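## Task

Scene 1. The cell is paused. Log: at 00:04:04 the MOVER, in an earlier run (9139), threw away plate B38 without its lid, and that lid remains in LP1. At 00:10:56 it took the lid off R33 (N3) and parked it in LP2. At 00:11:23 it took the lid off R83 (N2) and parked it in LP4. At 00:11:50 it took the lid off R38 (N1) and parked it in LP3. At 00:13:32 the DISPENSER failed and the run was aborted. AUTO-RECOVER then put LP3's lid on N1 (00:13:47) and LP4's lid on N2 (00:14:12), and a watchdog halted it at 00:14:43. Give every plate its own lid, seated fully down, then press CONTINUE. Lids carry no labels, so ownership comes only from the log. The plates and the earlier run's lid must finish where they began. If two or more plates in the nests are lidless, press CALL instead, and then every plate and lid must finish as it began. Pressing RETRY, CONTINUE or SKIP fails the task if a gripper holds labware, if a plate at a nest is not seated in it, or if a lid there is not seated on a plate. Anything held in place only by the robot at the end does not count; release and move away at the end. Resting on the panel housing, the CALL key or the key the job needs still counts as clear.

## Robot and tools

Robot: two simulated arms on a table, left_arm and right_arm, each with a two-finger gripper and a wrist camera. Either arm may do the work; the idle one can be parked out of the way. Bases in the scene frame: left_arm at (-0.038, +0.328, +0.373) m, right_arm at (-0.005, -0.282, +0.373) m, both slightly tilted. Do not let the arms strike or press on each other, and avoid the base mounting plates and the frame behind them.

Frame: one shared scene frame. Origin on the tabletop midway between the arms, +z up, +x out over the table, +y toward left_arm. The arm names are not image sides. Gripper axes: fingers point along the gripper's +z and close along its y. The reported end_effector_position is the point between the finger pads, roughly 1 cm short of the tips. Positions are in metres, orientations are quaternions written w first (qw, qx, qy, qz).

Row layout (used by both motion tools): a single flat list of 16 numbers covering both arms, left first: x, y, z, qw, qx, qy, qz, opening for left_arm, then the same eight for right_arm. x, y, z, and the quaternion are an absolute pose target in the scene frame, not an offset. Opening runs from -1 (closed) to +1 (fully open, 0.094 m). To keep an arm still, resend its last reported position and quaternion and its intended opening; to hold a wrist angle, repeat the same quaternion in every row rather than copying the drifted reported one.

execute_actions(actions): a list of actions; each action is a table of at most 15 rows, one row per 1/30 s step, and a short table repeats its final row to fill 15 steps (0.5 s). An empty list just returns state and images. Each step's target is clipped to within 70 mm and 16 degrees of the measured hand pose, so a far target may need several actions. An action is rejected for both arms if any target lies over 0.6 m from that gripper's current position along any of its own axes; a malformed action, or a first action failing that check, cancels the whole call.

move(target, speed, blocking): drives each gripper in a straight line to the absolute 16-number row in target. speed is in m/s, 0.002 to 0.5 (default 0.25); rotation is capped at twice that in rad/s. Paths take 0.5 to 10 s and all finish together. The opening is applied when the move starts. Moves do not avoid obstacles; faster contact hits harder, and a target set deeper past a contact pushes harder. With blocking=false you get a result after 0.5 s; poll with wait(0) and do not send new rows or moves until the move has ended (or call stop).

wait(seconds): 0 to 10 s, arms hold their last command. stop(): brakes a running move; fast arms need room. zoom_image(camera, region): camera is cam_high, cam_left_wrist or cam_right_wrist; region is [x0, y0, x1, y1] pixels, at most 504 x 504. Images: cam_high 672x504, wrist cameras 616x616. read_manual(section) only returns licence text. finished_scene(scene) ends scene 1 or 2 and cannot be undone; the goal must already hold.

Reading results: the state line gives each gripper's position and quaternion. Hand target lines show what the controller is steering toward. grip_measured is the finger gap on the command scale; to hold something, command about 0.03 below it (less for a lighter grip). Readings can be off by about 1 mm per gripper. The move: line gives the ending (done, off_target, moving, held, fault) and limits (paced means the target was clipped; held means a check blocked some steps, after which the arm may surge). HELD in step readings marks a held-back step. pose unreachable means the clearance check altered the named arm's command. FAULT and OVER-TEMPERATURE FAULT mean an arm stopped; MOTOR HOT warns from 85 C, and at 100 C the arm drops what it holds. Motions usually end a centimetre or more short, mostly low; tiny commands of a few mm may do nothing.

Deck and panel: nests are labelled N, lid parks LP, in no fixed layout; find them in the images. The operator panel keys, left to right when facing it: RETRY (white), CONTINUE (green), SKIP (yellow), CALL (blue). The first three are go keys that end the job when depressed; CALL ends it once you stop. Push a key until it latches, and only with an empty gripper after every plate and lid is seated. A wrong or early go key is worse than none.

Order: identify from the log which plate lacks its lid and which park holds that lid (ignore the earlier run's lid), pick that lid, place it squarely and fully down on its plate, release, lift clear, then press the key. Avoid dropping or tipping labware, pushing anything off the table, slamming, and long loaded holds.

Each tool is called as a command line: name --argument value for each argument, lists and objects as JSON in quotes; but a table of rows of numbers goes row by row, as --pt "numbers of a row", without its own name.

## Session

execute_actions --actions '[]'

Scene clock: 0.00 s.
left_arm: end_effector_position=(+0.4586, +0.4958, +0.2062) grip_measured=+1.000 end_effector_quat_wxyz=(+0.196, +0.310, +0.752, +0.547) | right_arm: end_effector_position=(+0.5099, -0.3622, +0.2574) grip_measured=+1.000 end_effector_quat_wxyz=(+0.381, -0.025, +0.924, +0.008)
Joint positions: left_arm=[ 0.007  2.124  0.687  1.549 -0.681  1.573  0.094] | right_arm=[-0.251  1.533  0.58   0.564 -0.129 -0.245  0.094]
Joint velocities: left_arm=[-0.024 -0.005 -0.012  0.007  0.022 -0.022  0.   ] | right_arm=[-0.005 -0.015  0.012 -0.007 -0.022  0.022  0.   ]
Hand target (left_arm): +0.458, +0.496, +0.207; +0.197, +0.310, +0.752, +0.548
Hand target (right_arm): +0.514, -0.363, +0.258; +0.385, -0.025, +0.923, +0.007

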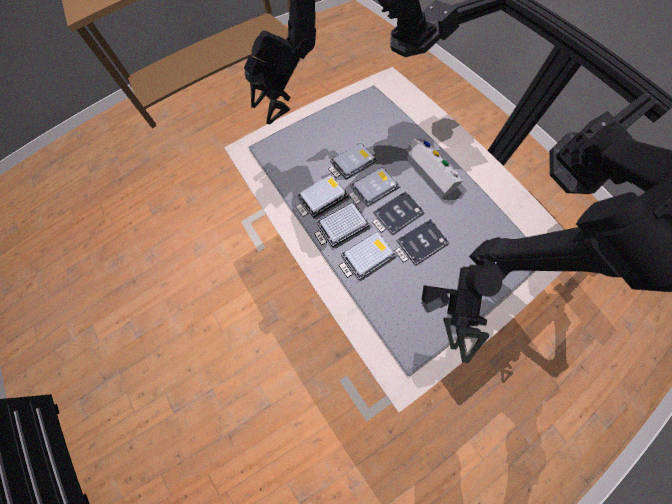

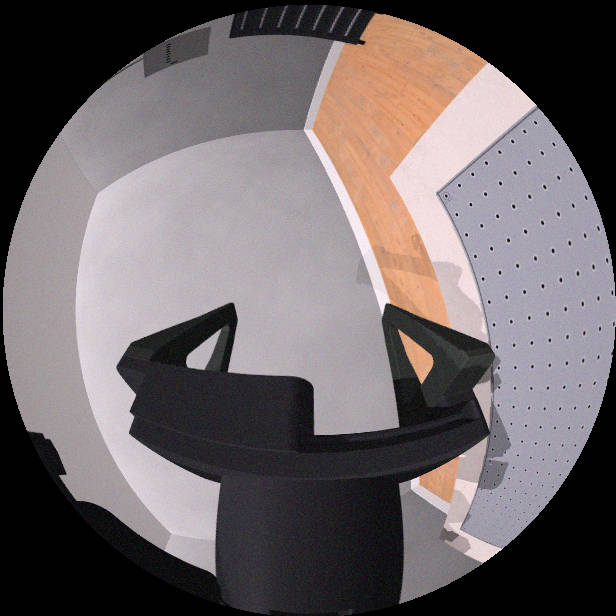

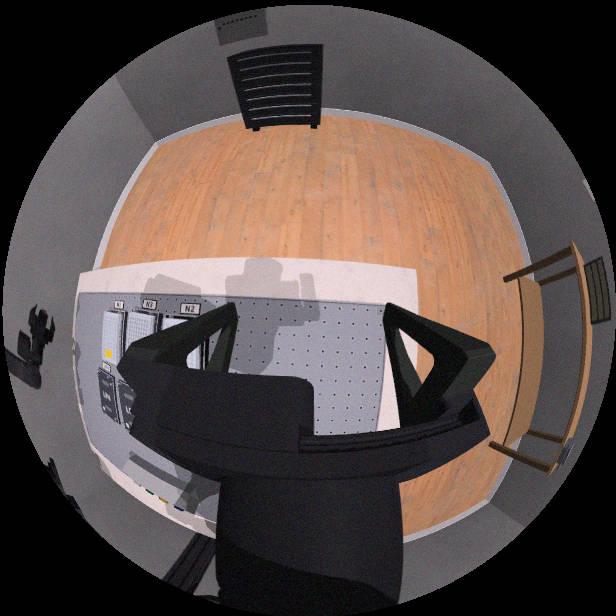

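zoom_image --camera "cam_high" --region '[280, 120, 500, 290]'

zoom_image --camera "cam_high" --region '[320, 135, 410, 210]'

zoom_image --camera "cam_high" --region '[290, 170, 400, 285]'

Region (280, 120, 500, 290) of cam_high's 672x504 image, scaled by 2.291, with more detail than that image has; it fills the top 389 rows of this view, and the rest is white.

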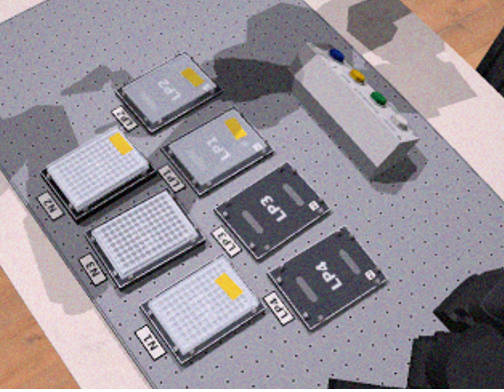

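Region (320, 135, 410, 210) of cam_high's 672x504 image, scaled by 5.600, with more detail than that image has.

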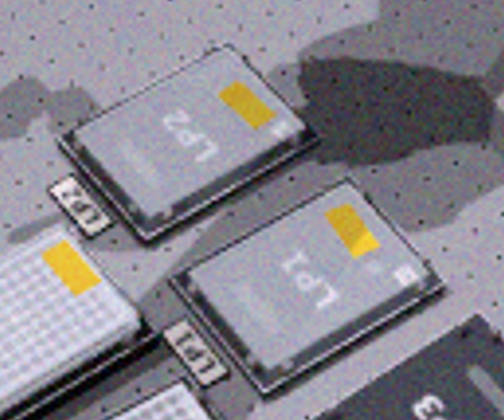

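Region (290, 170, 400, 285) of cam_high's 672x504 image, scaled by 4.383, with more detail than that image has; it fills the left 482 columns of this view, and the rest is white.

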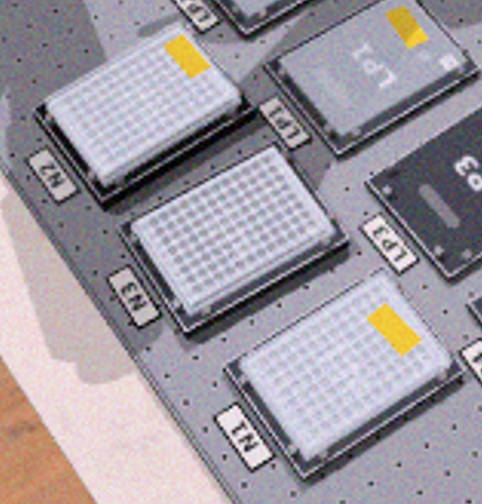

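move --target '[0.4586,0.4958,0.2062,0.196,0.310,0.752,0.547,1, 0.30,-0.17,0.14,0,0,1,0,1]' --speed 0.4

Scene clock: 20.90 s.
left_arm: end_effector_position=(+0.4586, +0.4958, +0.2062) grip_measured=+1.000 end_effector_quat_wxyz=(+0.196, +0.310, +0.752, +0.547) | right_arm: end_effector_position=(+0.3008, -0.1745, +0.1411) grip_measured=+1.000 end_effector_quat_wxyz=(+0.007, -0.007, +1.000, +0.000)
Joint positions: left_arm=[ 0.007  2.124  0.687  1.549 -0.681  1.573  0.094] | right_arm=[0.281 1.824 0.564 0.039 0.279 0.27  0.094]
Joint velocities: left_arm=[-0.005 -0.005 -0.002 -0.002 -0.051 -0.007  0.   ] | right_arm=[-0.005 -0.005 -0.002  0.002 -0.022  0.007  0.   ]
Hand target (left_arm): +0.459, +0.496, +0.206; +0.196, +0.310, +0.752, +0.547
Hand target (right_arm): +0.300, -0.173, +0.140; +0.004, -0.004, +1.000, -0.001
Off the commanded pose (left_arm): 0.000 m, 0 deg.
Off the commanded pose (right_arm): 0.005 m, 1 deg.
move: done
camera_calibration (this result's frames):
cam_right_wrist: T_world_to_cam=[[0.00668133, -0.999925, -0.0102195, -0.174641], [-0.814177, -0.0113731, 0.580505, 0.161886], [-0.580578, 0.00444196, -0.814193, 0.410757], [0, 0, 0, 1]] pos_world=[0.371447, -0.174611, 0.238675]

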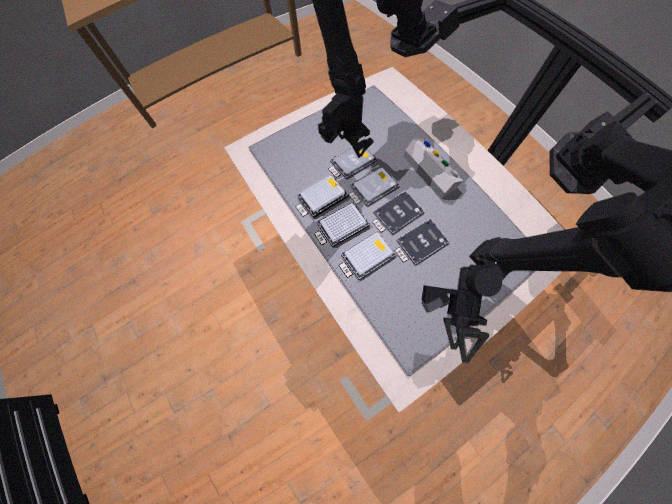

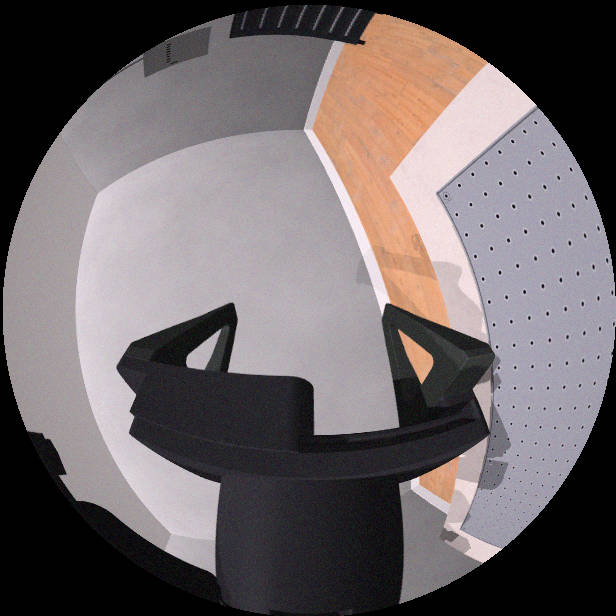

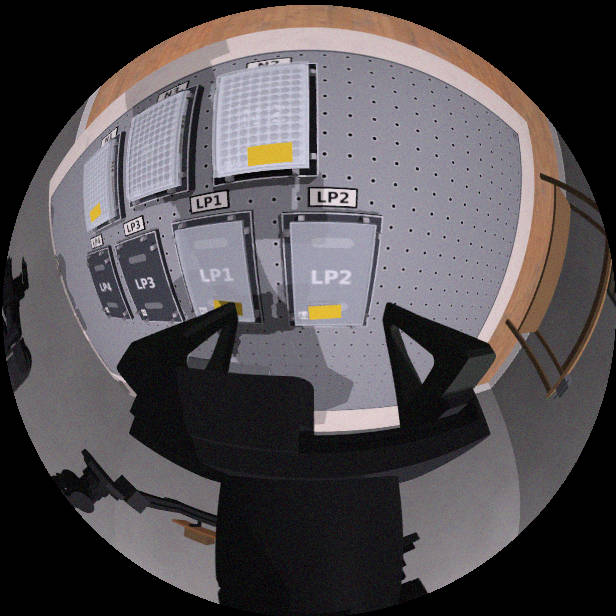

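zoom_image --camera "cam_right_wrist" --region '[70, 40, 340, 240]'

zoom_image --camera "cam_right_wrist" --region '[260, 190, 410, 340]'

Region (70, 40, 340, 240) of cam_right_wrist's 616x616 image, scaled by 1.867, with more detail than that image has; it fills the top 373 rows of this view, and the rest is white.

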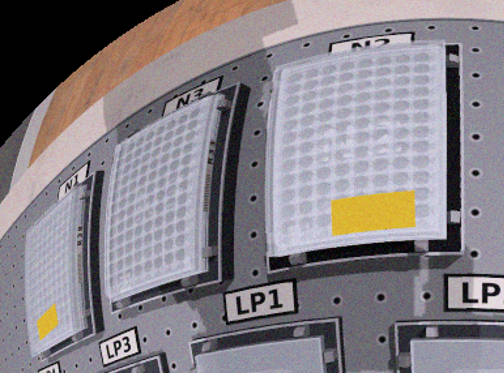

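Region (260, 190, 410, 340) of cam_right_wrist's 616x616 image, scaled by 3.360, with more detail than that image has.

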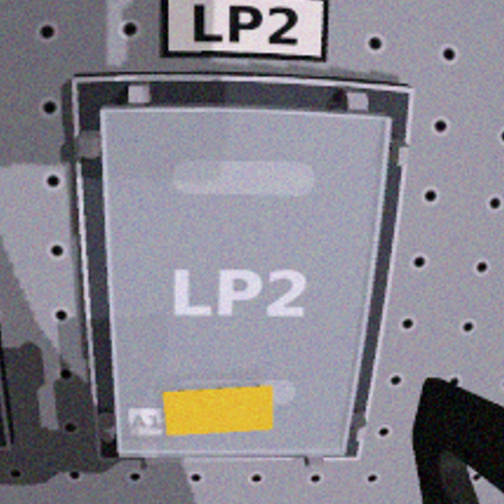

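move --target '[0.4586,0.4958,0.2062,0.196,0.310,0.752,0.547,1, 0.268,-0.200,0.075,0,0,1,0,1]' --speed 0.2

Scene clock: 39.73 s.
left_arm: end_effector_position=(+0.4586, +0.4958, +0.2062) grip_measured=+1.000 end_effector_quat_wxyz=(+0.196, +0.310, +0.752, +0.547) | right_arm: end_effector_position=(+0.2681, -0.1956, +0.0766) grip_measured=+1.000 end_effector_quat_wxyz=(-0.003, -0.001, +1.000, -0.001)
Joint positions: left_arm=[ 0.007  2.124  0.687  1.549 -0.681  1.573  0.094] | right_arm=[0.189 2.07  0.564 0.288 0.245 0.199 0.094]
Joint velocities: left_arm=[-0.005  0.005 -0.007 -0.002  0.022  0.051  0.   ] | right_arm=[-0.015 -0.015 -0.007  0.007  0.066 -0.007  0.   ]
Hand target (left_arm): +0.459, +0.496, +0.206; +0.196, +0.310, +0.752, +0.547
Hand target (right_arm): +0.269, -0.200, +0.075; -0.001, -0.000, +1.000, -0.001
Off the commanded pose (left_arm): 0.000 m, 0 deg.
Off the commanded pose (right_arm): 0.005 m, 0 deg.
move: done
camera_calibration (this result's frames):
cam_right_wrist: T_world_to_cam=[[-0.00681932, -0.999942, -0.00830985, -0.192769], [-0.802986, 0.000523187, 0.595998, 0.170581], [-0.59596, 0.010737, -0.802943, 0.343828], [0, 0, 0, 1]] pos_world=[0.340567, -0.196539, 0.172807]

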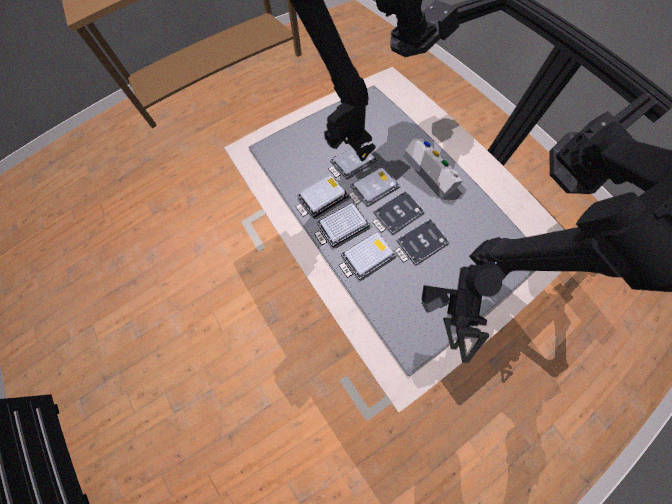

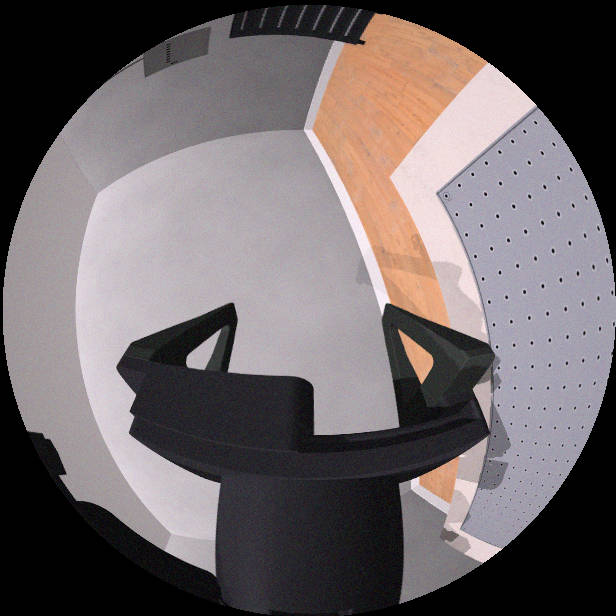

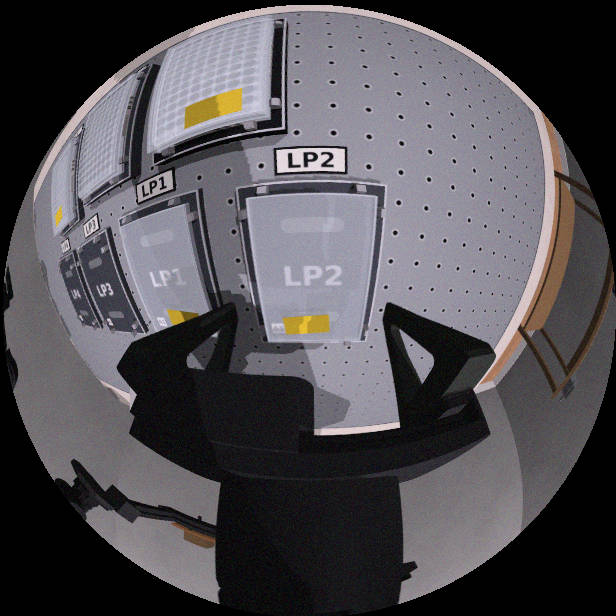

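zoom_image --camera "cam_right_wrist" --region '[210, 160, 410, 360]'

zoom_image --camera "cam_right_wrist" --region '[40, 0, 300, 240]'

Region (210, 160, 410, 360) of cam_right_wrist's 616x616 image, scaled by 2.520, with more detail than that image has.

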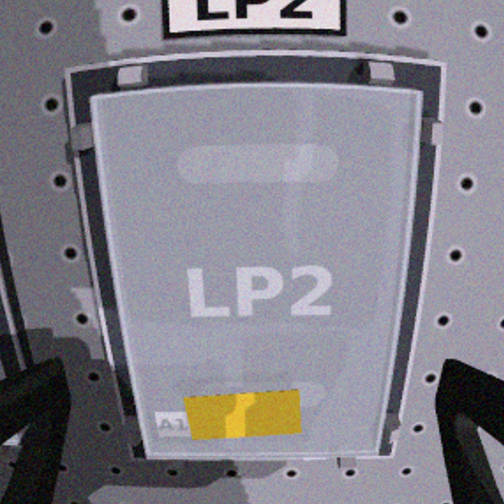

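Region (40, 0, 300, 240) of cam_right_wrist's 616x616 image, scaled by 1.938, with more detail than that image has; it fills the top 465 rows of this view, and the rest is white.

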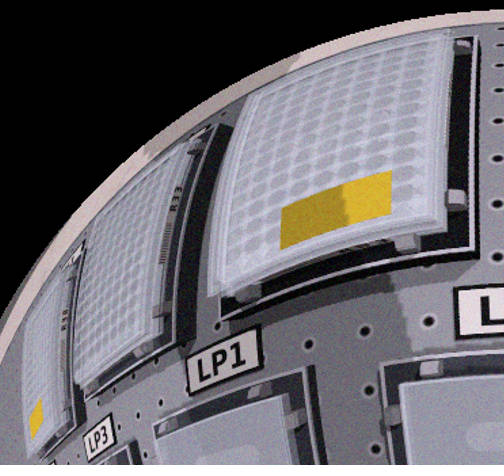

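move --target '[0.4586,0.4958,0.2062,0.196,0.310,0.752,0.547,1, 0.264,-0.203,0.052,0,-0.011,1,0,1]' --speed 0.1

zoom_image --camera "cam_right_wrist" --region '[190, 150, 430, 390]'

zoom_image --camera "cam_high" --region '[310, 110, 410, 200]'

Scene clock: 62.37 s.
left_arm: end_effector_position=(+0.4586, +0.4958, +0.2062) grip_measured=+1.000 end_effector_quat_wxyz=(+0.196, +0.310, +0.752, +0.547) | right_arm: end_effector_position=(+0.2617, -0.1980, +0.0576) grip_measured=+1.000 end_effector_quat_wxyz=(-0.002, -0.013, +1.000, +0.001)
Joint positions: left_arm=[ 0.007  2.124  0.687  1.549 -0.681  1.573  0.094] | right_arm=[0.17  2.144 0.58  0.352 0.236 0.155 0.094]
Joint velocities: left_arm=[ 0.015 -0.005 -0.012  0.012 -0.051 -0.007  0.   ] | right_arm=[-0.005 -0.005 -0.007 -0.022 -0.051  0.095  0.   ]
Hand target (left_arm): +0.459, +0.496, +0.206; +0.196, +0.310, +0.752, +0.547
Hand target (right_arm): +0.264, -0.203, +0.052; -0.000, -0.011, +1.000, -0.000
Off the commanded pose (left_arm): 0.000 m, 0 deg.
Off the commanded pose (right_arm): 0.008 m, 0 deg.
move: done
camera_calibration (this result's frames):
cam_right_wrist: T_world_to_cam=[[0.018612, -0.999768, -0.0108225, -0.201814], [-0.803452, -0.0213981, 0.594985, 0.172552], [-0.595079, -0.00237856, -0.803664, 0.322024], [0, 0, 0, 1]] pos_world=[0.334023, -0.197309, 0.153949]

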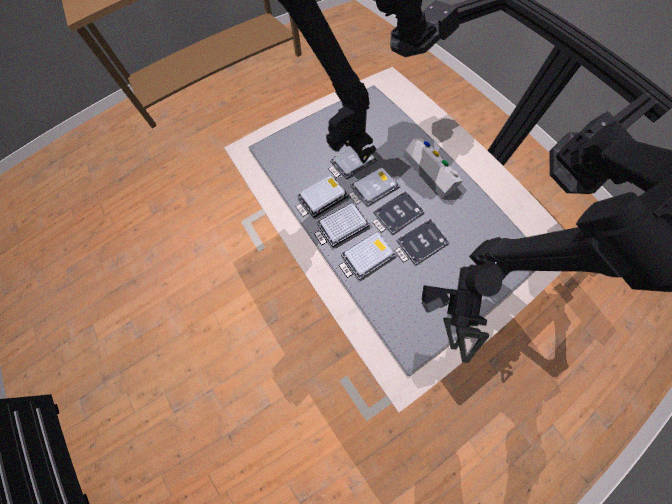

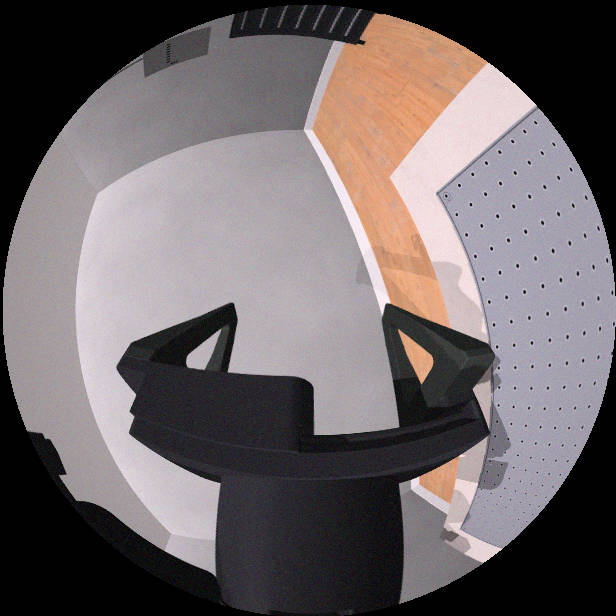

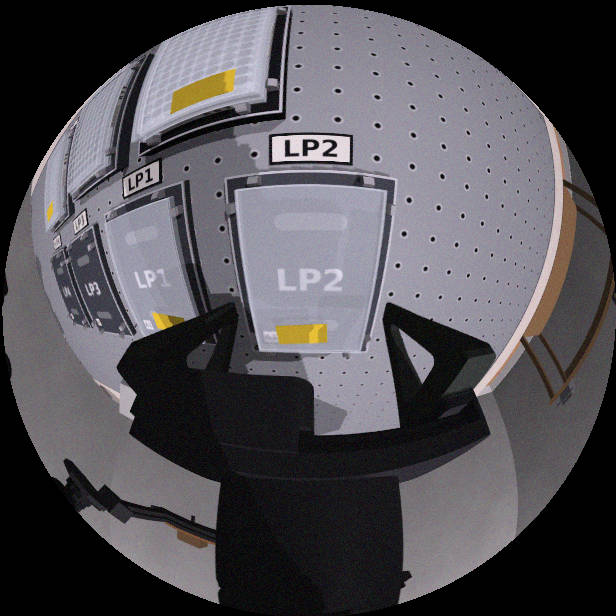

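Region (190, 150, 430, 390) of cam_right_wrist's 616x616 image, scaled by 2.100, with more detail than that image has.

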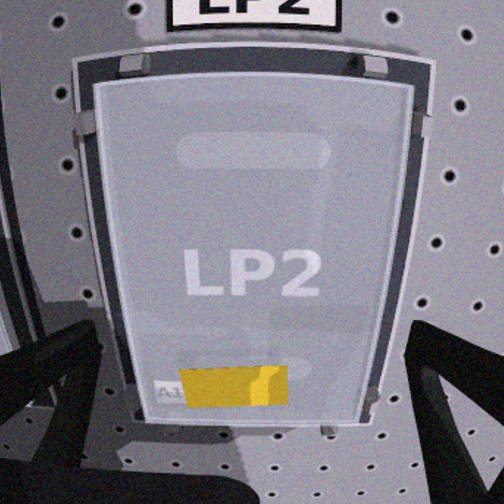

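Region (310, 110, 410, 200) of cam_high's 672x504 image, scaled by 5.040, with more detail than that image has; it fills the top 454 rows of this view, and the rest is white.

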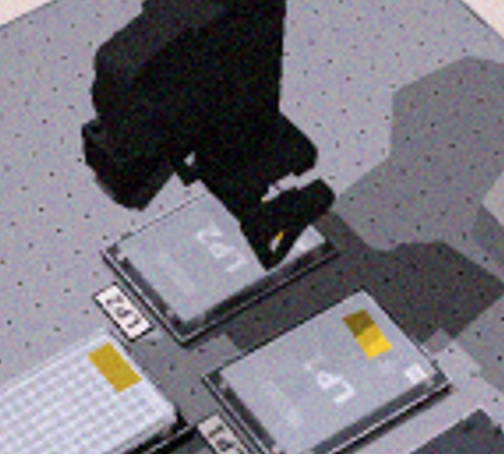

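move --target '[0.4586,0.4958,0.2062,0.196,0.310,0.752,0.547,1, 0.265,-0.203,0.031,0,-0.011,1,0,1]' --speed 0.05

zoom_image --camera "cam_right_wrist" --region '[170, 120, 450, 400]'

zoom_image --camera "cam_high" --region '[320, 120, 400, 190]'

Scene clock: 69.83 s.
left_arm: end_effector_position=(+0.4586, +0.4958, +0.2062) grip_measured=+1.000 end_effector_quat_wxyz=(+0.196, +0.310, +0.752, +0.547) | right_arm: end_effector_position=(+0.2639, -0.1973, +0.0371) grip_measured=+1.000 end_effector_quat_wxyz=(-0.001, -0.014, +1.000, +0.001)
Joint positions: left_arm=[ 0.007  2.124  0.687  1.549 -0.681  1.573  0.094] | right_arm=[0.155 2.211 0.622 0.382 0.231 0.139 0.094]
Joint velocities: left_arm=[-0.005 -0.015 -0.012 -0.012 -0.007 -0.051  0.   ] | right_arm=[-0.005  0.005 -0.012 -0.002  0.051 -0.037  0.   ]
Hand target (left_arm): +0.459, +0.496, +0.206; +0.196, +0.310, +0.752, +0.547
Hand target (right_arm): +0.265, -0.203, +0.031; -0.001, -0.011, +1.000, -0.000
Off the commanded pose (left_arm): 0.000 m, 0 deg.
Off the commanded pose (right_arm): 0.008 m, 0 deg.
move: done
camera_calibration (this result's frames):
cam_right_wrist: T_world_to_cam=[[0.0203069, -0.999726, -0.0116773, -0.201785], [-0.804342, -0.023273, 0.593711, 0.186504], [-0.59382, -0.00266385, -0.804594, 0.306527], [0, 0, 0, 1]] pos_world=[0.336132, -0.196572, 0.133544]

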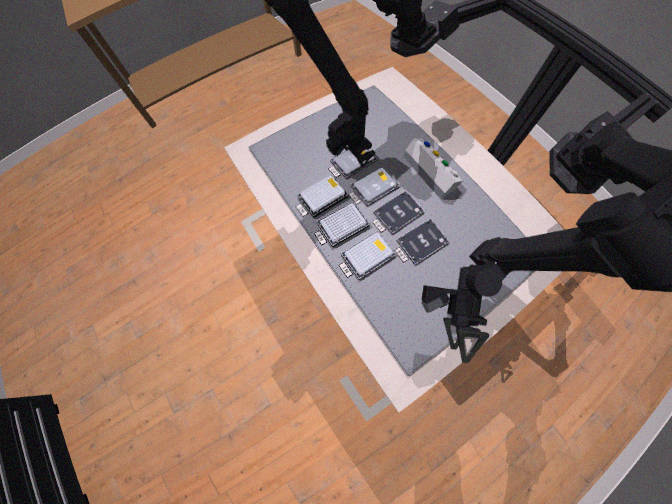

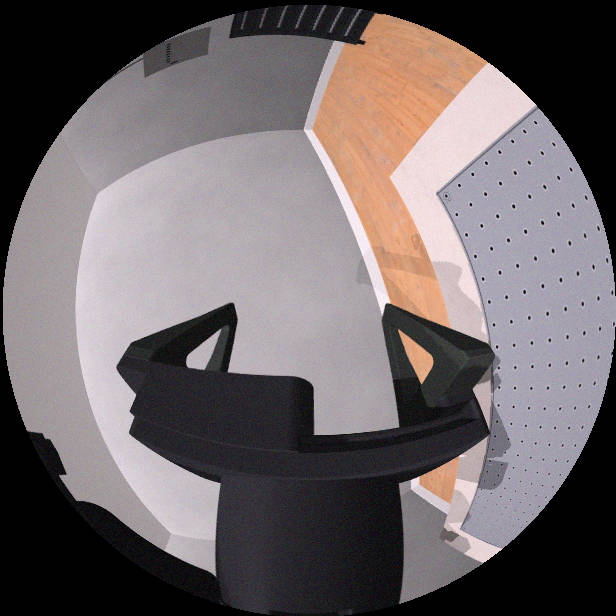

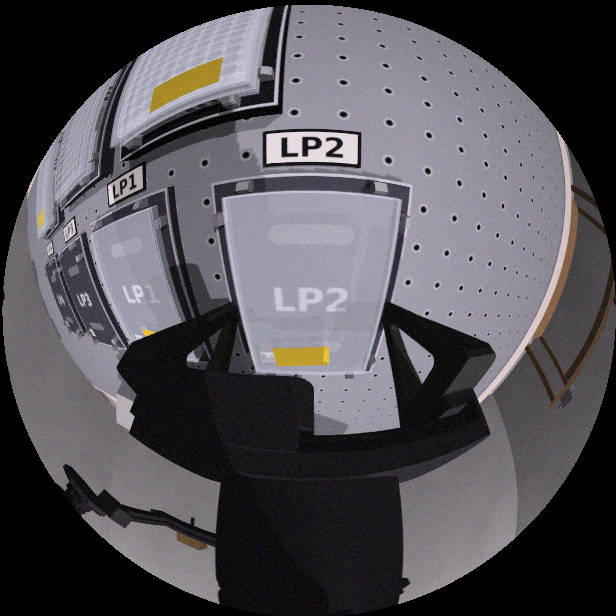

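Region (170, 120, 450, 400) of cam_right_wrist's 616x616 image, scaled by 1.800, with more detail than that image has.

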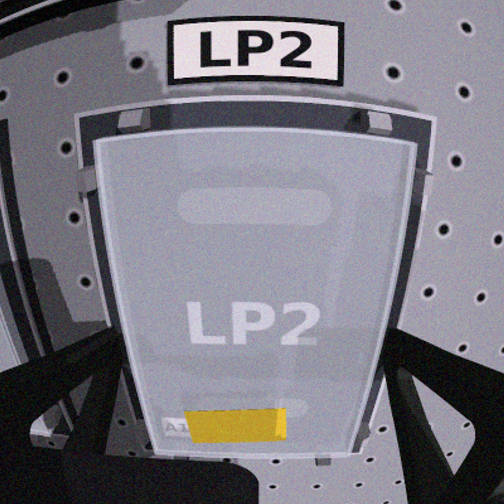

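Region (320, 120, 400, 190) of cam_high's 672x504 image, scaled by 6.300, with more detail than that image has; it fills the top 441 rows of this view, and the rest is white.

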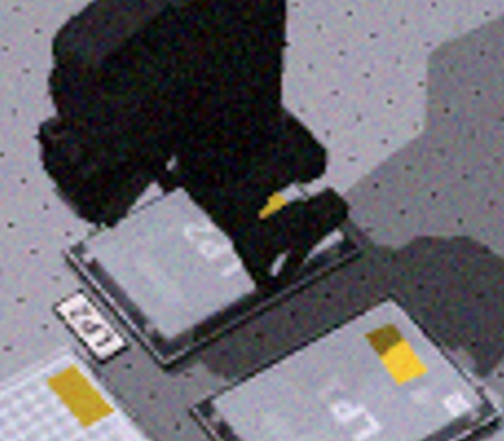

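execute_actions --actions '[[[0.4586,0.4958,0.2062,0.196,0.310,0.752,0.547,1, 0.265,-0.203,0.031,0,-0.011,1,0,0.92],[0.4586,0.4958,0.2062,0.196,0.310,0.752,0.547,1, 0.265,-0.203,0.031,0,-0.011,1,0,0.89],[0.4586,0.4958,0.2062,0.196,0.310,0.752,0.547,1, 0.265,-0.203,0.031,0,-0.011,1,0,0.86],[0.4586,0.4958,0.2062,0.196,0.310,0.752,0.547,1, 0.265,-0.203,0.031,0,-0.011,1,0,0.84],[0.4586,0.4958,0.2062,0.196,0.310,0.752,0.547,1, 0.265,-0.203,0.031,0,-0.011,1,0,0.82],[0.4586,0.4958,0.2062,0.196,0.310,0.752,0.547,1, 0.265,-0.203,0.031,0,-0.011,1,0,0.80],[0.4586,0.4958,0.2062,0.196,0.310,0.752,0.547,1, 0.265,-0.203,0.031,0,-0.011,1,0,0.78],[0.4586,0.4958,0.2062,0.196,0.310,0.752,0.547,1, 0.265,-0.203,0.031,0,-0.011,1,0,0.76]]]'

Scene clock: 77.17 s.
left_arm: end_effector_position=(+0.4586, +0.4958, +0.2062) grip_measured=+1.000 end_effector_quat_wxyz=(+0.196, +0.310, +0.752, +0.547) | right_arm: end_effector_position=(+0.2644, -0.1972, +0.0371) grip_measured=+0.800 end_effector_quat_wxyz=(-0.000, -0.015, +1.000, +0.001)
Joint positions: left_arm=[ 0.007  2.124  0.687  1.549 -0.681  1.573  0.094] | right_arm=[0.155 2.211 0.622 0.384 0.23  0.137 0.085]
Joint velocities: left_arm=[-0.005 -0.024  0.012  0.002 -0.022  0.022  0.   ] | right_arm=[-0.005 -0.015 -0.012 -0.012  0.022 -0.022 -0.001]
Hand target (left_arm): +0.459, +0.496, +0.206; +0.196, +0.310, +0.752, +0.547
Hand target (right_arm): +0.265, -0.203, +0.031; -0.000, -0.011, +1.000, -0.000
Off the commanded pose (left_arm): 0.000 m, 0 deg.
Off the commanded pose (right_arm): 0.008 m, 0 deg.
Step readings (end_effector_position):
0: left_arm (+0.4586, +0.4958, +0.2062) | right_arm (+0.2639, -0.1973, +0.0371)
1: left_arm (+0.4586, +0.4958, +0.2062) | right_arm (+0.2640, -0.1972, +0.0371)
2: left_arm (+0.4586, +0.4958, +0.2062) | right_arm (+0.2641, -0.1972, +0.0371)
4: left_arm (+0.4586, +0.4958, +0.2062) | right_arm (+0.2644, -0.1972, +0.0371)
8: left_arm (+0.4586, +0.4958, +0.2062) | right_arm (+0.2644, -0.1972, +0.0371)
15: end_effector_position above
camera_calibration (this result's frames):
cam_right_wrist: T_world_to_cam=[[0.0214129, -0.999695, -0.0123268, -0.201915], [-0.805365, -0.0245535, 0.59227, 0.186936], [-0.592392, -0.00275467, -0.805645, 0.306434], [0, 0, 0, 1]] pos_world=[0.336404, -0.196419, 0.133672]

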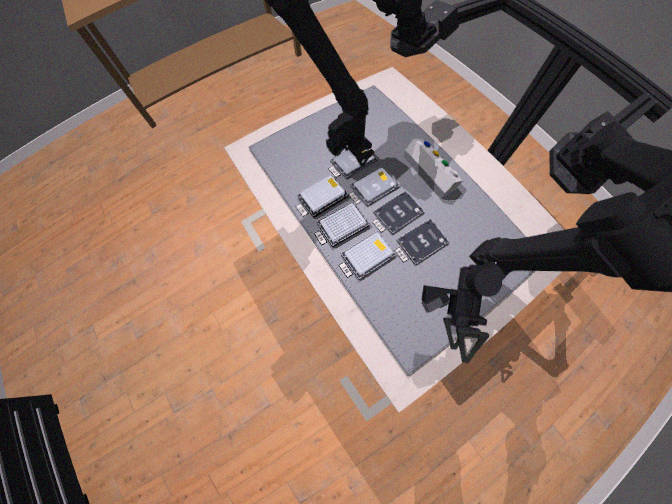

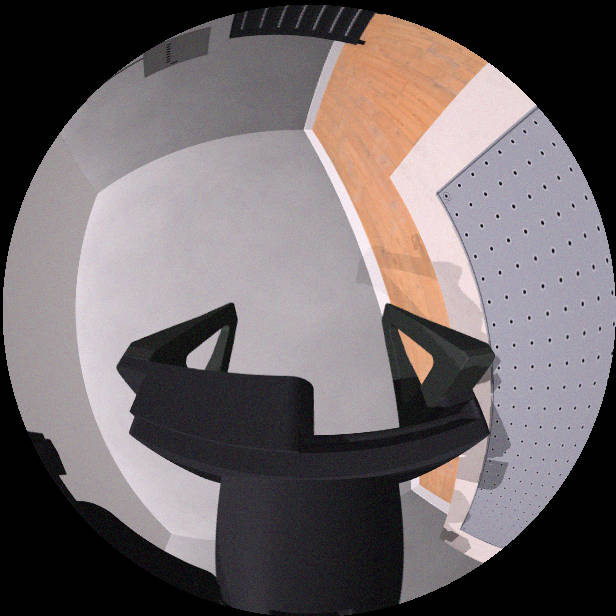

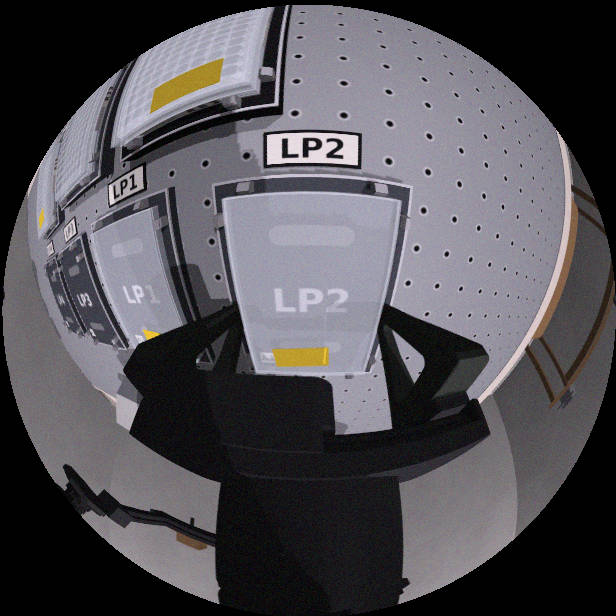

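move --target '[0.4586,0.4958,0.2062,0.196,0.310,0.752,0.547,1, 0.265,-0.199,0.085,0,-0.013,1,0,0.765]' --speed 0.08

move --target '[0.4586,0.4958,0.2062,0.196,0.310,0.752,0.547,1, 0.448,0.004,0.10,0,-0.013,1,0,0.765]' --speed 0.25

Scene clock: 82.23 s.
left_arm: end_effector_position=(+0.4586, +0.4958, +0.2062) grip_measured=+1.000 end_effector_quat_wxyz=(+0.196, +0.310, +0.752, +0.547) | right_arm: end_effector_position=(+0.2761, -0.2027, +0.0800) grip_measured=+0.800 end_effector_quat_wxyz=(+0.010, -0.008, +1.000, +0.001)
Joint positions: left_arm=[ 0.007  2.124  0.687  1.549 -0.681  1.573  0.094] | right_arm=[0.166 2.05  0.555 0.307 0.239 0.156 0.085]
Joint velocities: left_arm=[ 0.005 -0.015 -0.002  0.007 -0.066  0.066  0.   ] | right_arm=[-0.024 -0.005 -0.007 -0.017  0.022 -0.007  0.   ]
Hand target (left_arm): +0.459, +0.496, +0.206; +0.196, +0.310, +0.752, +0.547
Hand target (right_arm): +0.265, -0.200, +0.085; +0.000, -0.013, +1.000, +0.000
Off the commanded pose (left_arm): 0.000 m, 0 deg.
Off the commanded pose (right_arm): 0.013 m, 1 deg.
move: off_target (right_arm)
camera_calibration (this result's frames):
cam_right_wrist: T_world_to_cam=[[0.00853939, -0.999906, -0.0107216, -0.203785], [-0.817059, -0.0131584, 0.576404, 0.177678], [-0.576491, 0.00383801, -0.817095, 0.345781], [0, 0, 0, 1]] pos_world=[0.346253, -0.202755, 0.177937]

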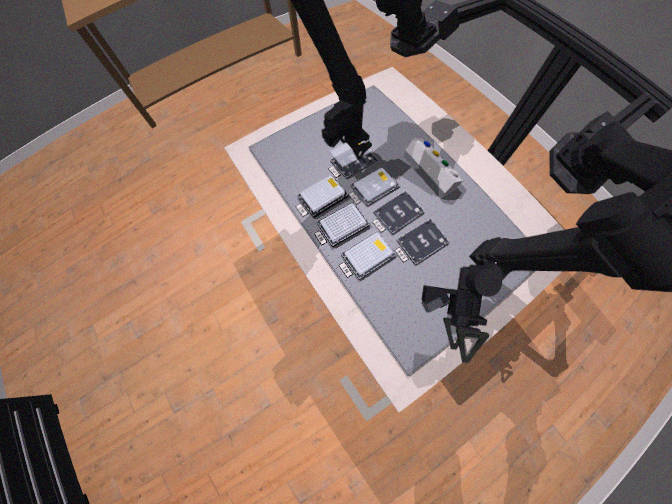

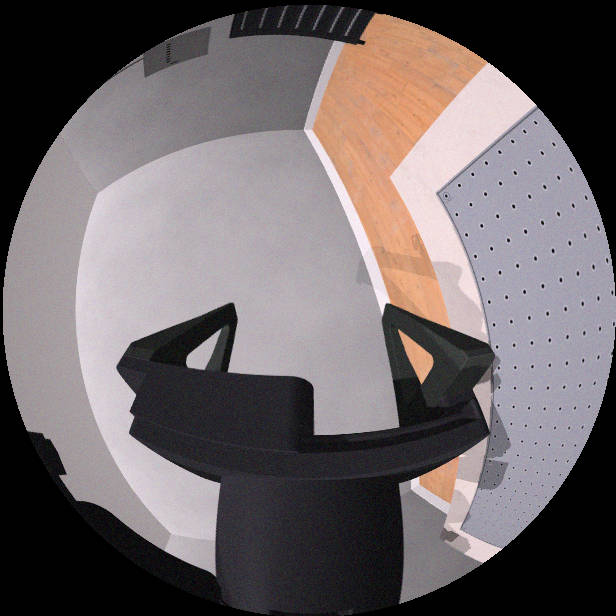

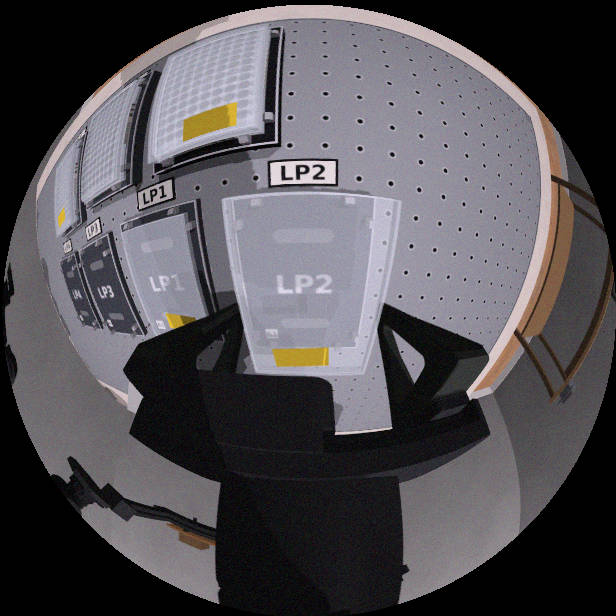

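Scene clock: 83.87 s.
left_arm: end_effector_position=(+0.4586, +0.4958, +0.2062) grip_measured=+1.000 end_effector_quat_wxyz=(+0.196, +0.310, +0.752, +0.547) | right_arm: end_effector_position=(+0.4523, -0.0007, +0.1072) grip_measured=+0.800 end_effector_quat_wxyz=(+0.008, -0.012, +1.000, +0.005)
Joint positions: left_arm=[ 0.007  2.124  0.687  1.549 -0.681  1.573  0.094] | right_arm=[ 0.482  2.125  1.232 -0.383  0.335  0.46   0.085]
Joint velocities: left_arm=[-0.015 -0.005 -0.022 -0.012 -0.081 -0.066  0.   ] | right_arm=[-0.015 -0.015 -0.012 -0.002 -0.007 -0.022 -0.001]
Hand target (left_arm): +0.459, +0.496, +0.206; +0.196, +0.310, +0.752, +0.547
Hand target (right_arm): +0.447, +0.006, +0.101; +0.002, -0.013, +1.000, +0.002
Off the commanded pose (left_arm): 0.000 m, 0 deg.
Off the commanded pose (right_arm): 0.010 m, 1 deg.
move: done
camera_calibration (this result's frames):
cam_right_wrist: T_world_to_cam=[[0.0155475, -0.999677, -0.0201158, -0.00521742], [-0.815178, -0.0243228, 0.578699, 0.307474], [-0.579001, 0.00740065, -0.815293, 0.469732], [0, 0, 0, 1]] pos_world=[0.522703, -0.00121343, 0.20493]

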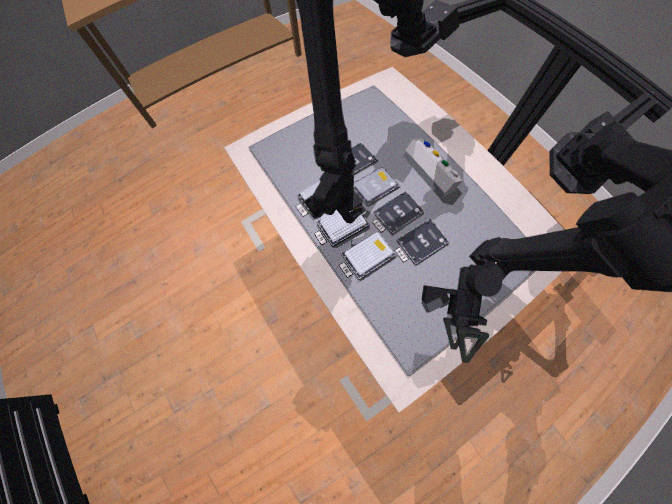

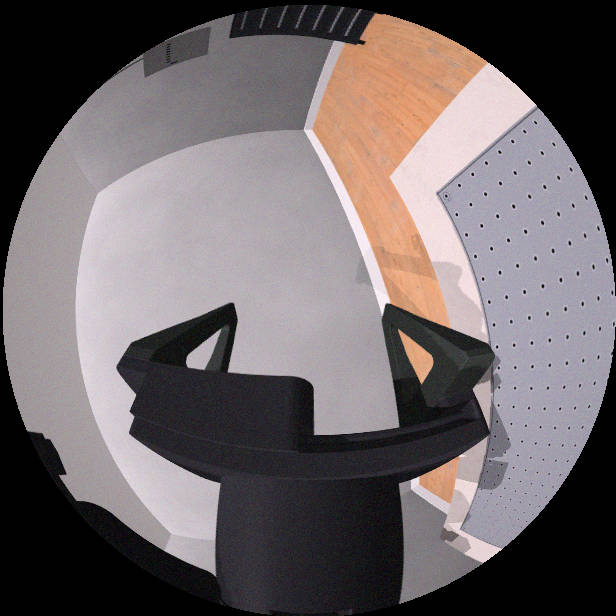

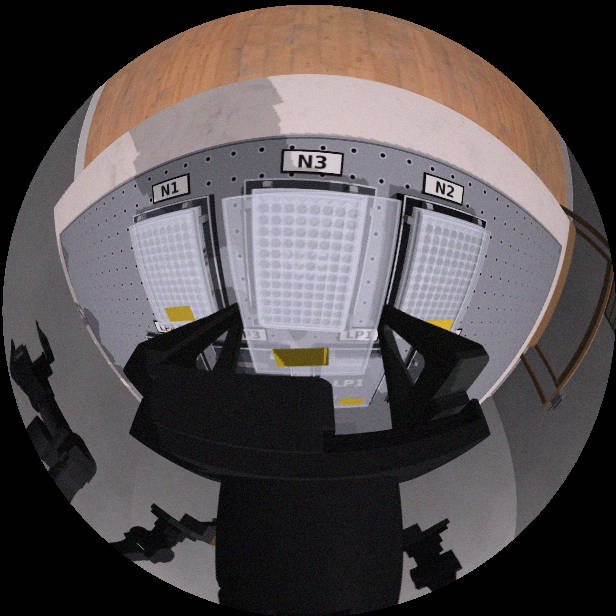

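zoom_image --camera "cam_right_wrist" --region '[210, 160, 410, 360]'

zoom_image --camera "cam_right_wrist" --region '[370, 170, 520, 340]'

zoom_image --camera "cam_right_wrist" --region '[110, 170, 260, 340]'

Region (210, 160, 410, 360) of cam_right_wrist's 616x616 image, scaled by 2.520, with more detail than that image has.

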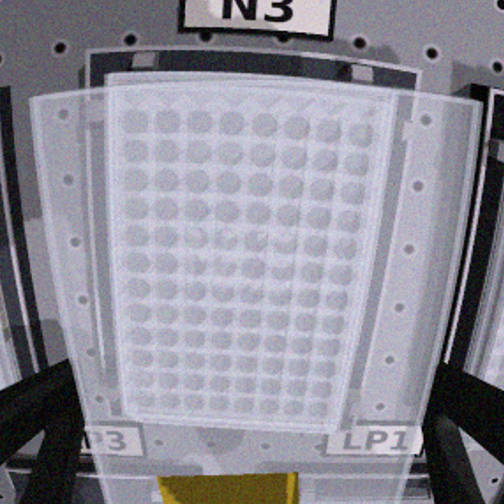

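Region (370, 170, 520, 340) of cam_right_wrist's 616x616 image, scaled by 2.965, with more detail than that image has; it fills the left 445 columns of this view, and the rest is white.

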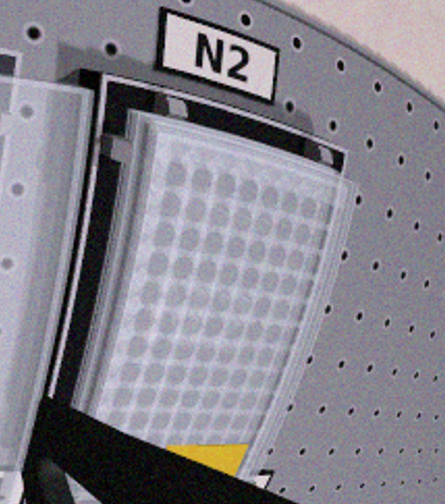

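Region (110, 170, 260, 340) of cam_right_wrist's 616x616 image, scaled by 2.965, with more detail than that image has; it fills the left 445 columns of this view, and the rest is white.

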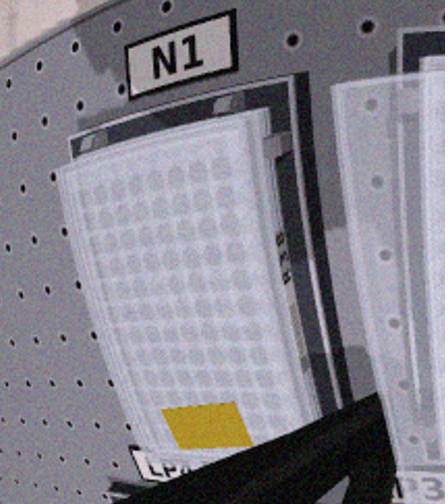

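zoom_image --camera "cam_right_wrist" --region '[240, 175, 385, 345]'

Region (240, 175, 385, 345) of cam_right_wrist's 616x616 image, scaled by 2.965, with more detail than that image has; it fills the left 430 columns of this view, and the rest is white.

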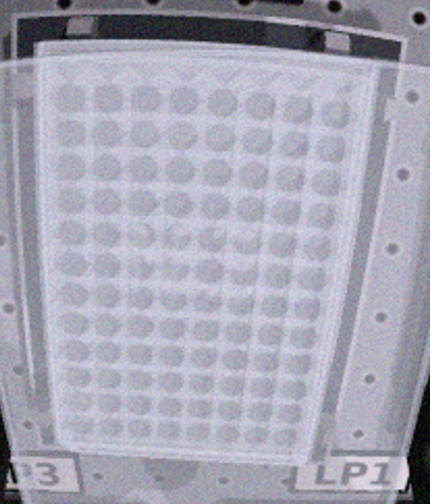

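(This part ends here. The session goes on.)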